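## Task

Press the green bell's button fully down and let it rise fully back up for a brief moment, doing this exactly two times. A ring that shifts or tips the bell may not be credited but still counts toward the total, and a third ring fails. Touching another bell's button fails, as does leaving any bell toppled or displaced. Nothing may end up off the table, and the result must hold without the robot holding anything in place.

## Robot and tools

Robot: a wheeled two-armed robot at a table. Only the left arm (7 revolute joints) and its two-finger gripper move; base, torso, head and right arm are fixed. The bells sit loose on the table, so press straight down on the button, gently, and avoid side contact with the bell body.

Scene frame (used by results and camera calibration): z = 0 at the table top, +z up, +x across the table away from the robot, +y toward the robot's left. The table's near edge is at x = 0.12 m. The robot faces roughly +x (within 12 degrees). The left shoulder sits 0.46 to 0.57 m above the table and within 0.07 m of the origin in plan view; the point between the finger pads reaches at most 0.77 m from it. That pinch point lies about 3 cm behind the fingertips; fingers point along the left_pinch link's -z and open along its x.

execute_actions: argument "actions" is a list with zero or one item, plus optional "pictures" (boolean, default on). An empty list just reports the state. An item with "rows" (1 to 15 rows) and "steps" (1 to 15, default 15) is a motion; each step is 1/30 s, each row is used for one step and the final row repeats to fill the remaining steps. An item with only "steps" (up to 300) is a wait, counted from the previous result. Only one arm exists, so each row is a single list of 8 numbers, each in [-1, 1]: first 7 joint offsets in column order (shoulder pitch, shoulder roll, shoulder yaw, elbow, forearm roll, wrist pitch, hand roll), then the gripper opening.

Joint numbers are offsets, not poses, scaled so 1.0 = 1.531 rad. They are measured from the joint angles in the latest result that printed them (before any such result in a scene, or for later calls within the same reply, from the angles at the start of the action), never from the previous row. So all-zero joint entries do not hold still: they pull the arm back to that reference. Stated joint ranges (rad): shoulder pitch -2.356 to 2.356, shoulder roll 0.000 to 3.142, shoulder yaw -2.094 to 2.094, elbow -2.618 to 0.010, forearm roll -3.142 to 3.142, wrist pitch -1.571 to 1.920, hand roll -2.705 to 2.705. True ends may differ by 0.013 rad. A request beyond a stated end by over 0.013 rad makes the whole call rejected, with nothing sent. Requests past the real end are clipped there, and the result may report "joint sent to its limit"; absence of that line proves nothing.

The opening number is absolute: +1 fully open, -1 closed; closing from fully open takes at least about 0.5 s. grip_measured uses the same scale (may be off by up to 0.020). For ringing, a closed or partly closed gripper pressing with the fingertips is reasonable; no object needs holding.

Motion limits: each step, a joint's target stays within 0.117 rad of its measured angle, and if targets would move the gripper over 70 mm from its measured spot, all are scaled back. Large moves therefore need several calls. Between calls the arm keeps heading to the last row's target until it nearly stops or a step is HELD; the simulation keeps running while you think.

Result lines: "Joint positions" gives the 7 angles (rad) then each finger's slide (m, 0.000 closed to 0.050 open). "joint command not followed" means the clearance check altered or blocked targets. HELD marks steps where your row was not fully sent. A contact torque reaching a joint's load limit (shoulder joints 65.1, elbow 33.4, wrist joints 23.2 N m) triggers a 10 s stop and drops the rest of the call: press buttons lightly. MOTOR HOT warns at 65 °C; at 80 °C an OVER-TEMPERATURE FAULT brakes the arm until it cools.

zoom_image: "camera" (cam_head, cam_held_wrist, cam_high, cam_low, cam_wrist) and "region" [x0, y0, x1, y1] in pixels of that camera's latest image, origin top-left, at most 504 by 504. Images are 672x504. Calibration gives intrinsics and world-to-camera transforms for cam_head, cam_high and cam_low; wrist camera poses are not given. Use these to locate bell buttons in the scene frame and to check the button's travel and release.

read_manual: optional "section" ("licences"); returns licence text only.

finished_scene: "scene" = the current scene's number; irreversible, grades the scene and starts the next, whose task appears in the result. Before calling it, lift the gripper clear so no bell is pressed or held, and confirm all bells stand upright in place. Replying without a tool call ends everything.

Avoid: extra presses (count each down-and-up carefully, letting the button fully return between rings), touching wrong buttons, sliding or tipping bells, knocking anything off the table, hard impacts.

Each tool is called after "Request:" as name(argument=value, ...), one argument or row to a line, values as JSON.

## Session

Request:
execute_actions(
  actions=[],
)

Scene clock: 0.00 s of 5100.00 s.
grip_measured=+1.00
Joint positions: [ 0.789  2.487  0.12  -1.014  0.6   -0.518  0.96   0.05   0.05 ]
Motor temperatures (°C, as the motors report them): [34 32 33 37 34 37 38]

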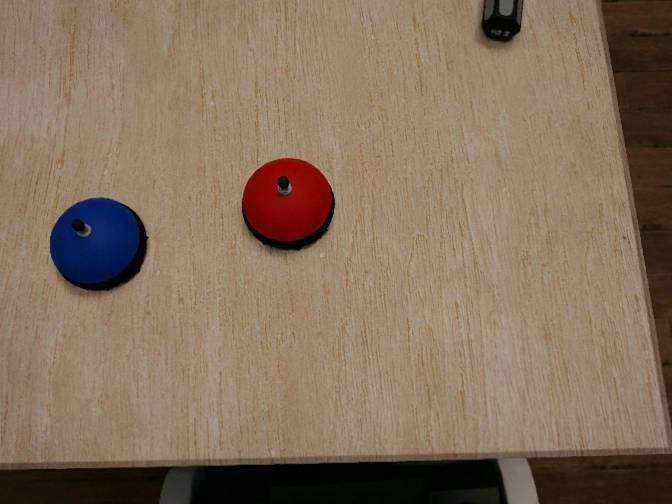

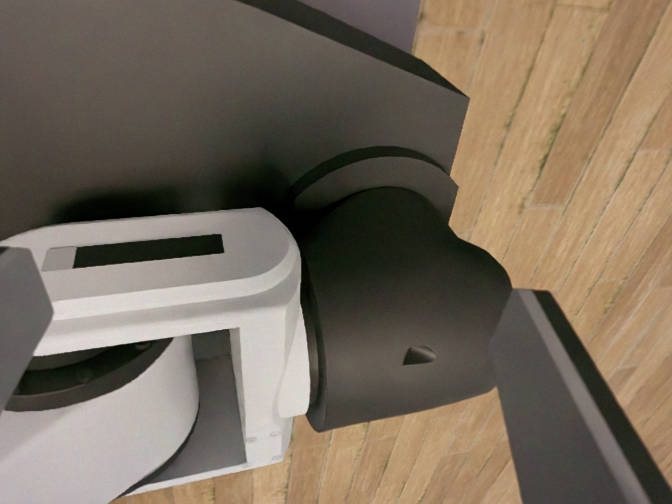

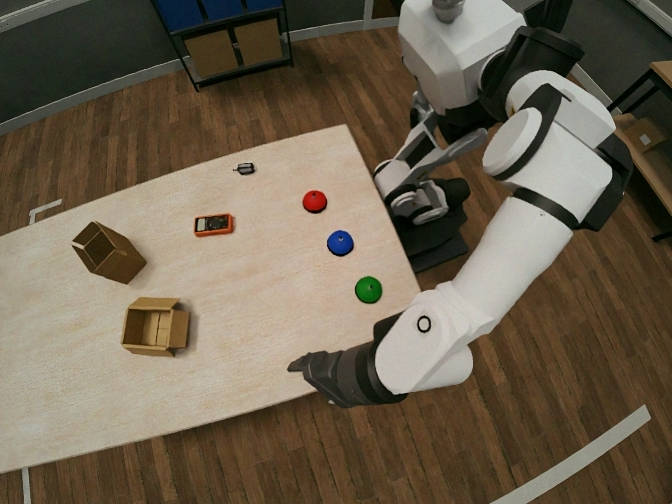

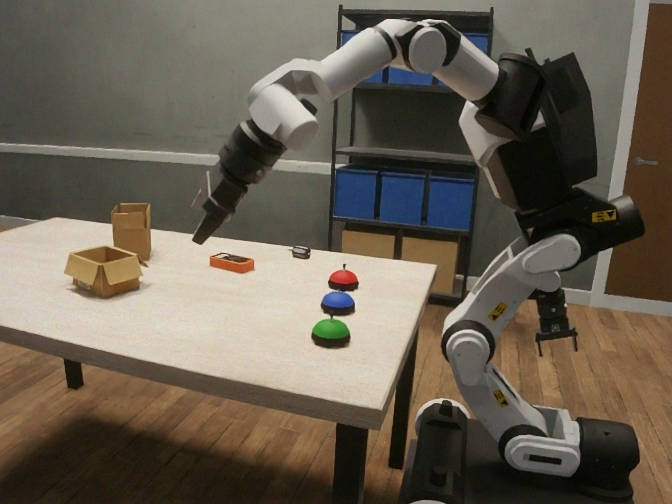

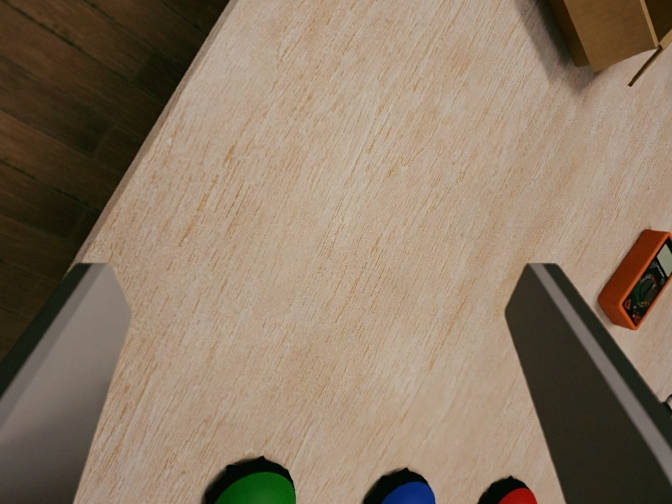

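Request:
execute_actions(
  actions=[
    {"rows":[[-0.931,-0.6,0.366,0,-0.392,0.8,-0.627,-1]]},
  ],
  pictures=false,
)

Request:
execute_actions(
  actions=[
    {"steps":15},
  ],
  pictures=false,
)

Request:
execute_actions(
  actions=[
    {"rows":[[0,-0.933,0,-0.645,0,0.77,0,-1]]},
  ],
  pictures=false,
)

Request:
execute_actions(
  actions=[
    {"steps":15},
  ],
)

Request:
zoom_image(
  camera="cam_low",
  region=[280,260,380,360],
)

Scene clock: 2.50 s of 5100.00 s.
grip_measured=-0.99
Joint positions: [-0.56   1.552  0.68  -1.013  0.     0.704  0.001  0.     0.   ]
Motor temperatures (°C, as the motors report them): [34 32 33 37 34 37 38]
Steps of this call (steps 1 to 60: nothing new was sent; steps 61 to 75: all 15 steps of this action). Readings (joint positions):
61: [0.703 2.392 0.218 -1.071 0.502 -0.420 0.862 0.047 0.047]
62: [0.637 2.322 0.291 -1.071 0.429 -0.347 0.789 0.043 0.043]
64: [0.503 2.183 0.436 -1.052 0.284 -0.203 0.644 0.037 0.037]
68: [0.170 1.859 0.678 -1.022 0.007 0.136 0.304 0.023 0.023]
75: the state above

Scene clock: 3.00 s of 5100.00 s.
grip_measured=-1.00
Joint positions: [-0.636  1.568  0.681 -1.014 -0.     0.706 -0.     0.     0.   ]
Motor temperatures (°C, as the motors report them): [34 32 33 37 34 37 38]
Steps of this call (steps 1 to 15: the robot went on to your last target). Readings (joint positions):
1: [-0.628 1.558 0.680 -1.014 0.000 0.704 0.001 0.000 0.000]
2: [-0.634 1.562 0.681 -1.014 -0.000 0.705 0.000 0.000 0.000]
4: [-0.635 1.565 0.681 -1.014 -0.000 0.705 0.000 0.000 0.000]
8: [-0.635 1.567 0.681 -1.014 -0.000 0.706 0.000 0.000 0.000]
15: the state above

Scene clock: 3.50 s of 5100.00 s.
grip_measured=-1.00
Joint positions: [-0.635  0.123  0.679 -1.999  0.     1.884  0.     0.     0.   ]
Motor temperatures (°C, as the motors report them): [34 32 33 37 34 37 38]
Steps of this call (steps 1 to 15: all 15 steps of this action). Readings (joint positions):
1: [-0.637 1.497 0.683 -1.111 -0.000 0.804 0.000 0.000 0.000]
2: [-0.636 1.402 0.681 -1.211 -0.000 0.906 0.000 0.000 0.000]
4: [-0.636 1.205 0.681 -1.417 -0.000 1.115 0.000 0.000 0.000]
8: [-0.635 0.789 0.680 -1.835 -0.000 1.533 0.000 0.000 0.000]
15: the state above

Scene clock: 4.00 s of 5100.00 s.
grip_measured=-1.00
Joint positions: [-0.635  0.139  0.68  -2.001  0.     1.884  0.     0.     0.   ]
Motor temperatures (°C, as the motors report them): [34 32 33 37 34 37 38]
Steps of this call (steps 1 to 15: the robot went on to your last target). Readings (joint positions):
1: [-0.635 0.127 0.680 -2.000 0.000 1.884 0.000 0.000 0.000]
2: [-0.635 0.130 0.680 -2.000 0.000 1.884 0.000 0.000 0.000]
4: [-0.635 0.135 0.680 -2.000 0.000 1.884 0.000 0.000 0.000]
8: [-0.635 0.138 0.680 -2.001 0.000 1.884 0.000 0.000 0.000]
15: the state above

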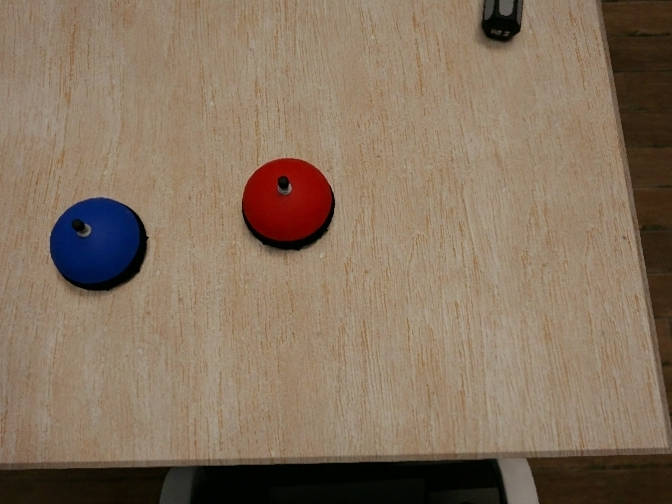

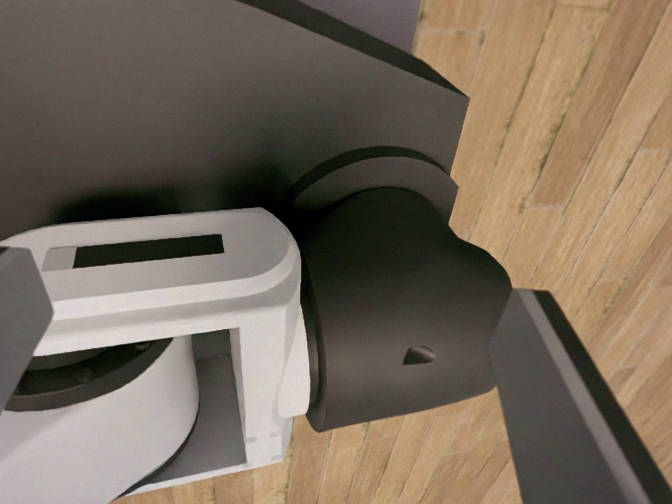

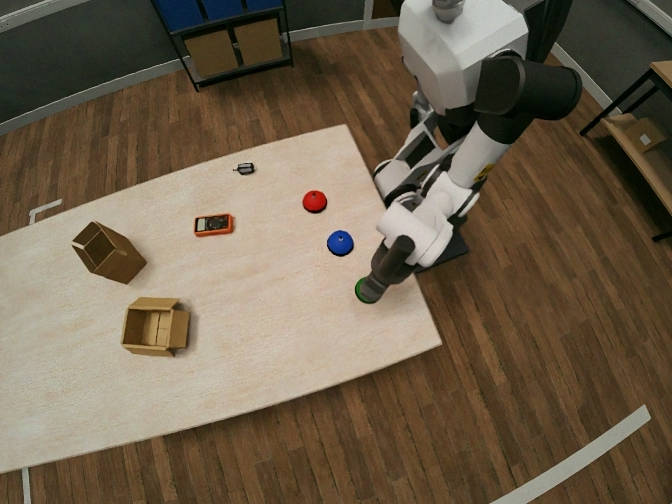

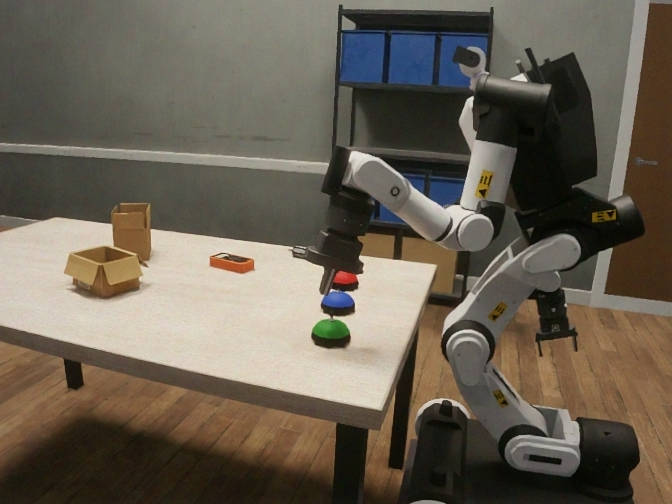

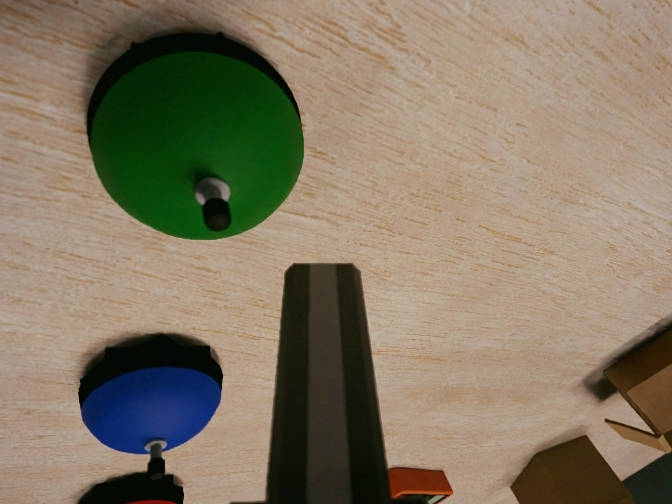

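Region (280, 260, 380, 360) of cam_low's 672x504 image, scaled by 5.040, with more detail than that image has.

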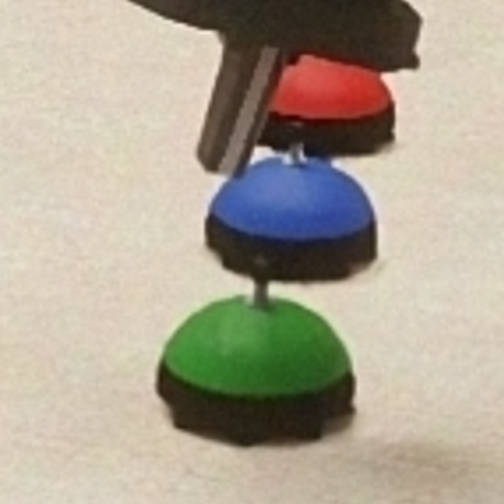

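Request:
execute_actions(
  actions=[
    {"rows":[[0,0,0,0.02,0,0.01,0,-1],[0,0,0,0.04,0,0.015,0,-1],[0,0,0,0.062,0,0.015,0,-1]],"steps":10},
  ],
)

Request:
zoom_image(
  camera="cam_low",
  region=[280,260,380,360],
)

Scene clock: 5.10 s of 5100.00 s.
grip_measured=-1.00
Joint positions: [-0.635  0.139  0.68  -1.906  0.     1.907  0.     0.     0.   ]
Motor temperatures (°C, as the motors report them): [34 32 33 37 34 37 38]
Steps of this call (steps 1 to 15: the robot went on to your last target; steps 16 to 23: nothing new was sent; steps 24 to 33: all 10 steps of this action). Readings (joint positions):
24: [-0.635 0.139 0.680 -1.973 0.000 1.899 0.000 0.000 0.000]
25: [-0.635 0.139 0.680 -1.942 0.000 1.907 0.000 0.000 0.000]
27: [-0.635 0.139 0.680 -1.906 0.000 1.907 0.000 0.000 0.000]
31: [-0.635 0.139 0.680 -1.906 0.000 1.907 0.000 0.000 0.000]
33: the state above

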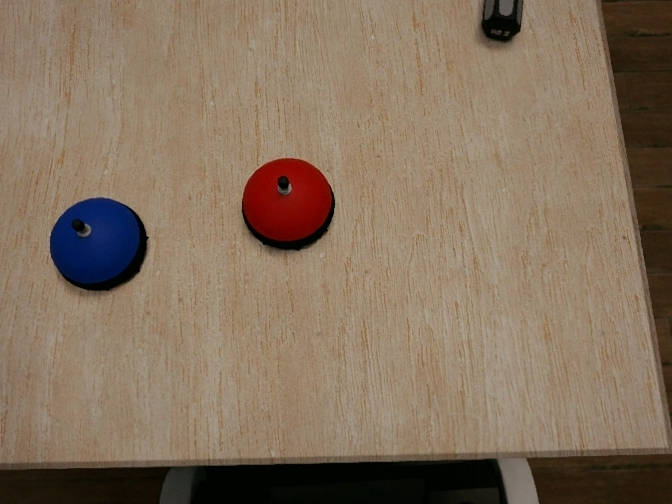

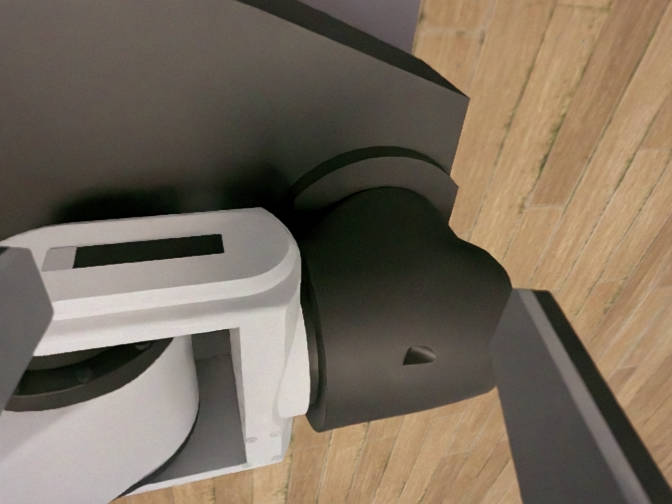

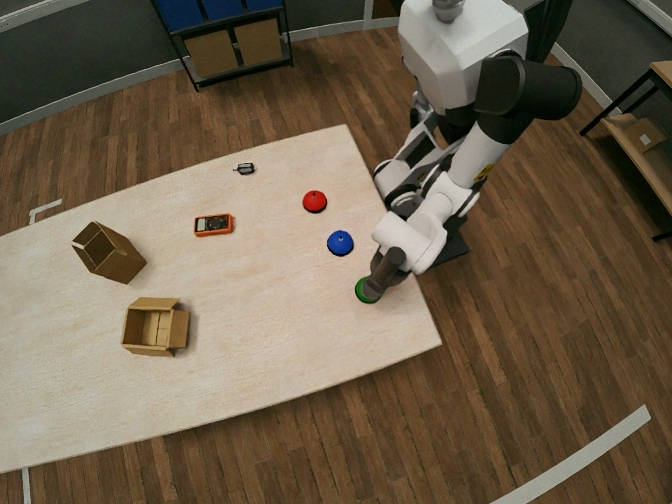

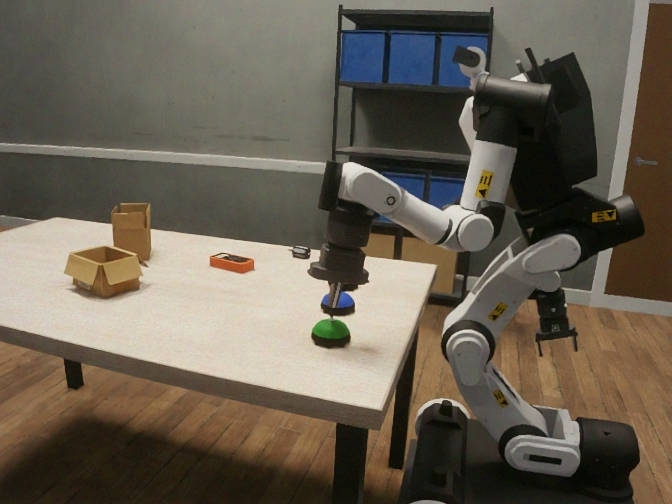

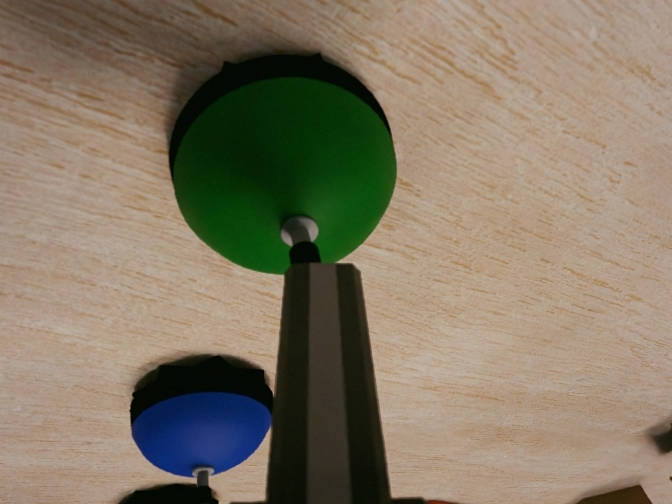

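Region (280, 260, 380, 360) of cam_low's 672x504 image, scaled by 5.040, with more detail than that image has.

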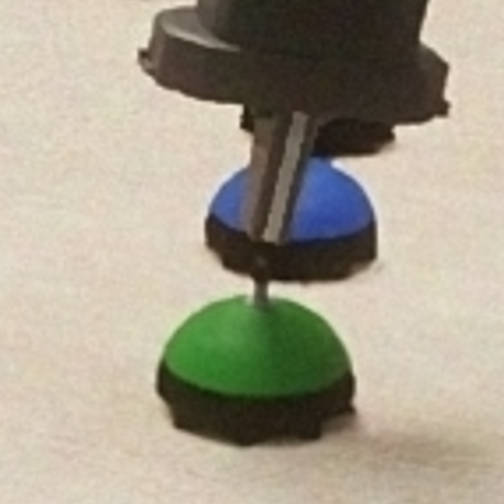

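Similar to before; step cautiously.

Request:
execute_actions(
  actions=[
    {"rows":[[0,0,-0.004,0.01,0,-0.005,0,-1],[0,0,-0.008,0.018,0,-0.01,0,-1],[0,0,-0.008,0.024,0,-0.014,0,-1],[0,0,-0.008,0.028,0,-0.017,0,-1],[0,0,-0.008,0.032,0,-0.019,0,-1],[0,0,-0.008,0.035,0,-0.021,0,-1],[0,0,-0.008,0.038,0,-0.023,0,-1]],"steps":11},
  ],
)

Request:
zoom_image(
  camera="cam_low",
  region=[280,260,380,360],
)

Request:
execute_actions(
  actions=[
    {"rows":[[0,0,0,0.003,0,-0.002,0,-1]],"steps":5},
  ],
  pictures=false,
)

Request:
execute_actions(
  actions=[
    {"rows":[[0,0,0,0.003,0,-0.002,0,-1]],"steps":5},
  ],
  pictures=false,
)

Request:
execute_actions(
  actions=[
    {"rows":[[0,0,0,0.003,0,-0.002,0,-1]],"steps":5},
  ],
  pictures=false,
)

Scene clock: 7.30 s of 5100.00 s.
grip_measured=-1.00
Joint positions: [-0.635  0.138  0.668 -1.848  0.     1.872  0.     0.     0.   ]
Motor temperatures (°C, as the motors report them): [34 32 33 37 34 37 38]
Steps of this call (steps 1 to 15: the robot went on to your last target; steps 16 to 55: nothing new was sent; steps 56 to 66: all 11 steps of this action). Readings (joint positions):
56: [-0.635 0.139 0.674 -1.891 0.000 1.900 0.000 0.000 0.000]
57: [-0.635 0.139 0.668 -1.879 0.000 1.893 0.000 0.000 0.000]
59: [-0.635 0.138 0.668 -1.863 0.000 1.882 0.000 0.000 0.000]
63: [-0.635 0.138 0.668 -1.848 0.000 1.872 0.000 0.000 0.000]
66: the state above

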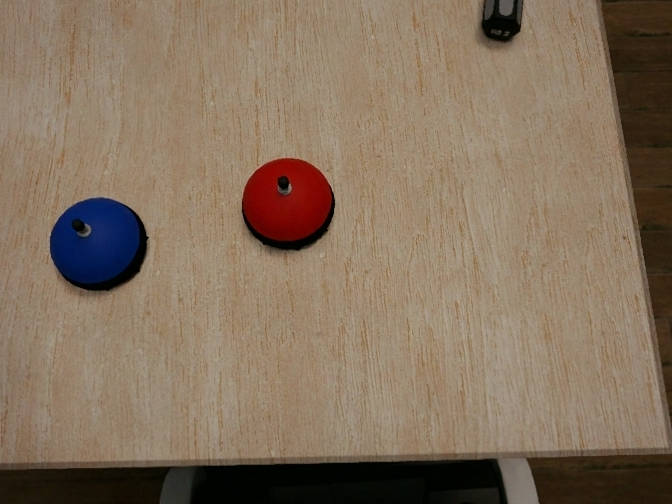

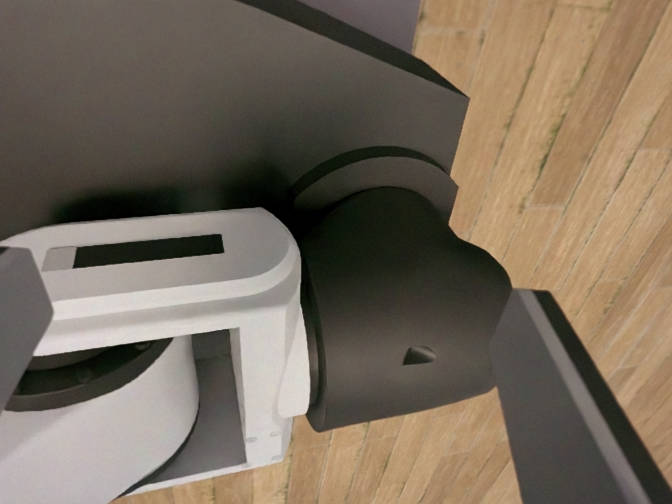

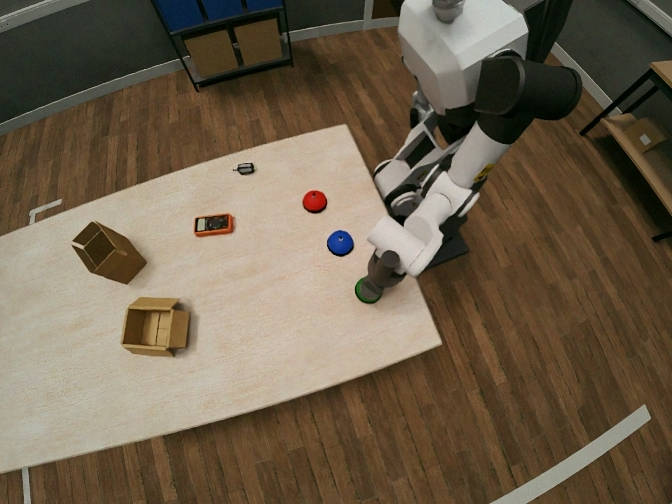

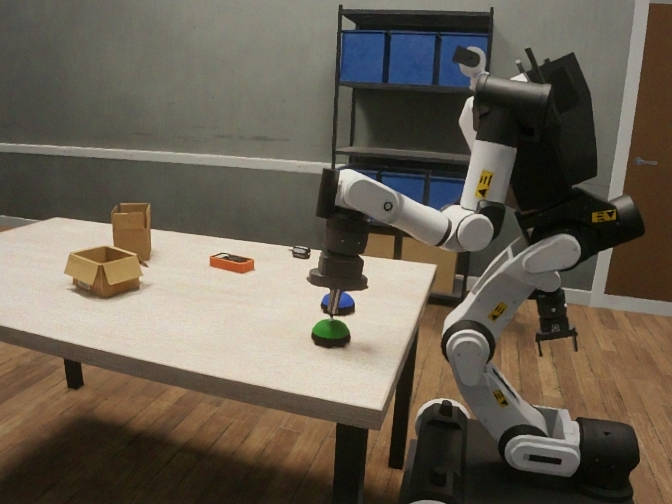

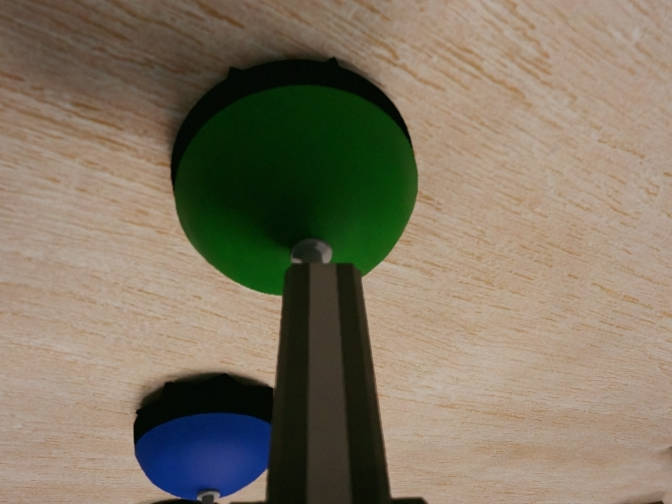

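Region (280, 260, 380, 360) of cam_low's 672x504 image, scaled by 5.040, with more detail than that image has.

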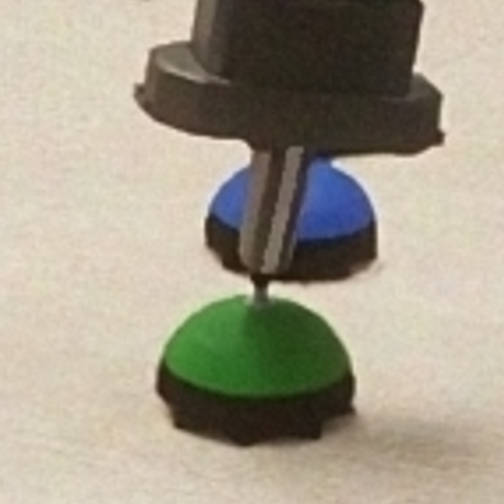

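Scene clock: 7.47 s of 5100.00 s.
grip_measured=-1.00
Joint positions: [-0.635  0.138  0.668 -1.843  0.     1.869  0.     0.     0.   ]
Motor temperatures (°C, as the motors report them): [34 32 33 37 34 37 38]
Steps of this call (steps 1 to 5: all 5 steps of this action). Readings (joint positions):
1: [-0.635 0.138 0.668 -1.843 0.000 1.870 0.000 0.000 0.000]
2: [-0.635 0.138 0.668 -1.843 0.000 1.869 0.000 0.000 0.000]
4: [-0.635 0.138 0.668 -1.843 0.000 1.869 0.000 0.000 0.000]
5: the state above

Scene clock: 7.63 s of 5100.00 s.
grip_measured=-1.00
Joint positions: [-0.635  0.138  0.668 -1.839  0.     1.866  0.     0.     0.   ]
Motor temperatures (°C, as the motors report them): [34 32 33 37 34 37 38]
Steps of this call (steps 1 to 5: all 5 steps of this action). Readings (joint positions):
1: [-0.635 0.138 0.668 -1.839 0.000 1.867 0.000 0.000 0.000]
2: [-0.635 0.138 0.668 -1.839 0.000 1.866 0.000 0.000 0.000]
4: [-0.635 0.138 0.668 -1.839 0.000 1.866 0.000 0.000 0.000]
5: the state above

Scene clock: 7.80 s of 5100.00 s.
grip_measured=-0.99
Joint positions: [-0.636  0.139  0.668 -1.835  0.     1.864  0.     0.     0.   ]
Motor temperatures (°C, as the motors report them): [34 32 33 37 34 37 38]
Steps of this call (steps 1 to 5: all 5 steps of this action). Readings (joint positions):
1: [-0.635 0.138 0.668 -1.835 0.000 1.864 0.000 0.000 0.000]
2: [-0.635 0.139 0.668 -1.835 0.000 1.864 0.000 0.000 0.000]
4: [-0.636 0.139 0.668 -1.835 0.000 1.864 0.000 0.000 0.000]
5: the state above

Starting to load; one small extra step, then lift.

Request:
execute_actions(
  actions=[
    {"rows":[[0,0,0,0.003,0,-0.001,0,-1]],"steps":5},
  ],
  pictures=false,
)

Request:
execute_actions(
  actions=[
    {"rows":[[0,0,0,-0.01,0,0.006,0,-1],[0,0,0,-0.02,0,0.013,0,-1],[0,0,0,-0.03,0,0.019,0,-1],[0,0,0,-0.04,0,0.025,0,-1]]},
  ],
  pictures=false,
)

Request:
execute_actions(
  actions=[
    {"steps":15},
  ],
  pictures=false,
)

Request:
execute_actions(
  actions=[
    {"rows":[[0,0,0,0.008,0,-0.005,0,-1],[0,0,0,0.016,0,-0.01,0,-1],[0,0,0,0.021,0,-0.013,0,-1],[0,0,0,0.025,0,-0.016,0,-1],[0,0,0,0.029,0,-0.018,0,-1],[0,0,0,0.033,0,-0.021,0,-1],[0,0,0,0.036,0,-0.023,0,-1],[0,0,0,0.039,0,-0.024,0,-1],[0,0,0,0.042,0,-0.025,0,-1]]},
  ],
  pictures=false,
)

Scene clock: 10.07 s of 5100.00 s.
grip_measured=-0.99
Joint positions: [-0.637  0.14   0.668 -1.832  0.     1.863  0.     0.     0.   ]
Motor temperatures (°C, as the motors report them): [34 32 33 37 34 37 38]
Steps of this call (steps 1 to 15: the robot went on to your last target; steps 16 to 63: nothing new was sent; steps 64 to 68: all 5 steps of this action). Readings (joint positions):
64: [-0.636 0.139 0.668 -1.832 0.000 1.863 0.000 0.000 0.000]
65: [-0.636 0.140 0.668 -1.832 0.000 1.863 0.000 0.000 0.000]
67: [-0.637 0.140 0.668 -1.832 0.000 1.863 0.000 0.000 0.000]
68: the state above

Scene clock: 10.57 s of 5100.00 s.
grip_measured=-1.00
Joint positions: [-0.637  0.14   0.668 -1.894  0.     1.901  0.     0.     0.   ]
Motor temperatures (°C, as the motors report them): [34 32 33 37 34 37 38]
Steps of this call (steps 1 to 15: all 15 steps of this action). Readings (joint positions):
1: [-0.637 0.140 0.668 -1.848 0.000 1.872 0.000 0.000 0.000]
2: [-0.637 0.140 0.668 -1.863 0.000 1.882 0.000 0.000 0.000]
4: [-0.637 0.140 0.668 -1.893 0.000 1.900 0.000 0.000 0.000]
8: [-0.637 0.140 0.668 -1.894 0.000 1.901 0.000 0.000 0.000]
15: the state above

Scene clock: 11.07 s of 5100.00 s.
grip_measured=-1.00
Joint positions: [-0.637  0.14   0.668 -1.894  0.     1.901  0.     0.     0.   ]
Motor temperatures (°C, as the motors report them): [34 32 33 37 34 37 38]
Steps of this call (steps 1 to 15: the robot went on to your last target). Readings (joint positions):
1: [-0.637 0.140 0.668 -1.894 0.000 1.901 0.000 0.000 0.000]
2: [-0.637 0.140 0.668 -1.894 0.000 1.901 0.000 0.000 0.000]
4: [-0.637 0.140 0.668 -1.894 0.000 1.901 0.000 0.000 0.000]
8: [-0.637 0.140 0.668 -1.894 0.000 1.901 0.000 0.000 0.000]
15: the state above
The arm was judged still, so your last target was given up. Only a new action makes it travel on or press farther. Fingers that are still opening or closing keep moving.

Scene clock: 11.57 s of 5100.00 s.
grip_measured=-0.99
Joint positions: [-0.638  0.141  0.668 -1.831  0.     1.863  0.     0.     0.   ]
Motor temperatures (°C, as the motors report them): [34 32 33 37 34 37 38]
Steps of this call (steps 1 to 15: all 15 steps of this action). Readings (joint positions):
1: [-0.637 0.140 0.668 -1.883 0.000 1.894 0.000 0.000 0.000]
2: [-0.637 0.140 0.668 -1.870 0.000 1.886 0.000 0.000 0.000]
4: [-0.637 0.140 0.668 -1.856 0.000 1.877 0.000 0.000 0.000]
8: [-0.637 0.140 0.668 -1.835 0.000 1.865 0.000 0.000 0.000]
15: the state above

Request:
execute_actions(
  actions=[
    {"rows":[[0,0,0,-0.01,0,0.006,0,-1],[0,0,0,-0.025,0,0.015,0,-1],[0,0,0,-0.045,0,0.027,0,-1]]},
  ],
  pictures=false,
)

Request:
execute_actions(
  actions=[
    {"steps":20},
  ],
  pictures=false,
)

Request:
finished_scene(
  scene=2,
)

Scene clock: 12.80 s of 5100.00 s.
grip_measured=-1.00
Joint positions: [-0.638  0.141  0.668 -1.9    0.     1.904  0.     0.     0.   ]
Motor temperatures (°C, as the motors report them): [34 32 33 37 34 37 38]
Steps of this call (steps 1 to 15: the robot went on to your last target; steps 16 to 22: nothing new was sent; steps 23 to 37: all 15 steps of this action). Readings (joint positions):
23: [-0.638 0.141 0.668 -1.846 0.000 1.872 0.000 0.000 0.000]
24: [-0.638 0.141 0.668 -1.868 0.000 1.885 0.000 0.000 0.000]
26: [-0.638 0.141 0.668 -1.900 0.000 1.904 0.000 0.000 0.000]
30: [-0.638 0.141 0.668 -1.900 0.000 1.904 0.000 0.000 0.000]
37: the state above

Scene clock: 13.47 s of 5100.00 s.
grip_measured=-1.00
Joint positions: [-0.638  0.141  0.668 -1.9    0.     1.904  0.     0.     0.   ]
Motor temperatures (°C, as the motors report them): [34 32 33 37 34 37 38]
Steps of this call (steps 1 to 15: the robot went on to your last target; steps 16 to 20: nothing new was sent). Readings (joint positions):
1: [-0.638 0.141 0.668 -1.900 0.000 1.904 0.000 0.000 0.000]
2: [-0.638 0.141 0.668 -1.900 0.000 1.904 0.000 0.000 0.000]
4: [-0.638 0.141 0.668 -1.900 0.000 1.904 0.000 0.000 0.000]
8: [-0.638 0.141 0.668 -1.900 0.000 1.904 0.000 0.000 0.000]
20: the state above
The arm was judged still, so your last target was given up. Only a new action makes it travel on or press farther. Fingers that are still opening or closing keep moving.

The scene is finished: the task was done.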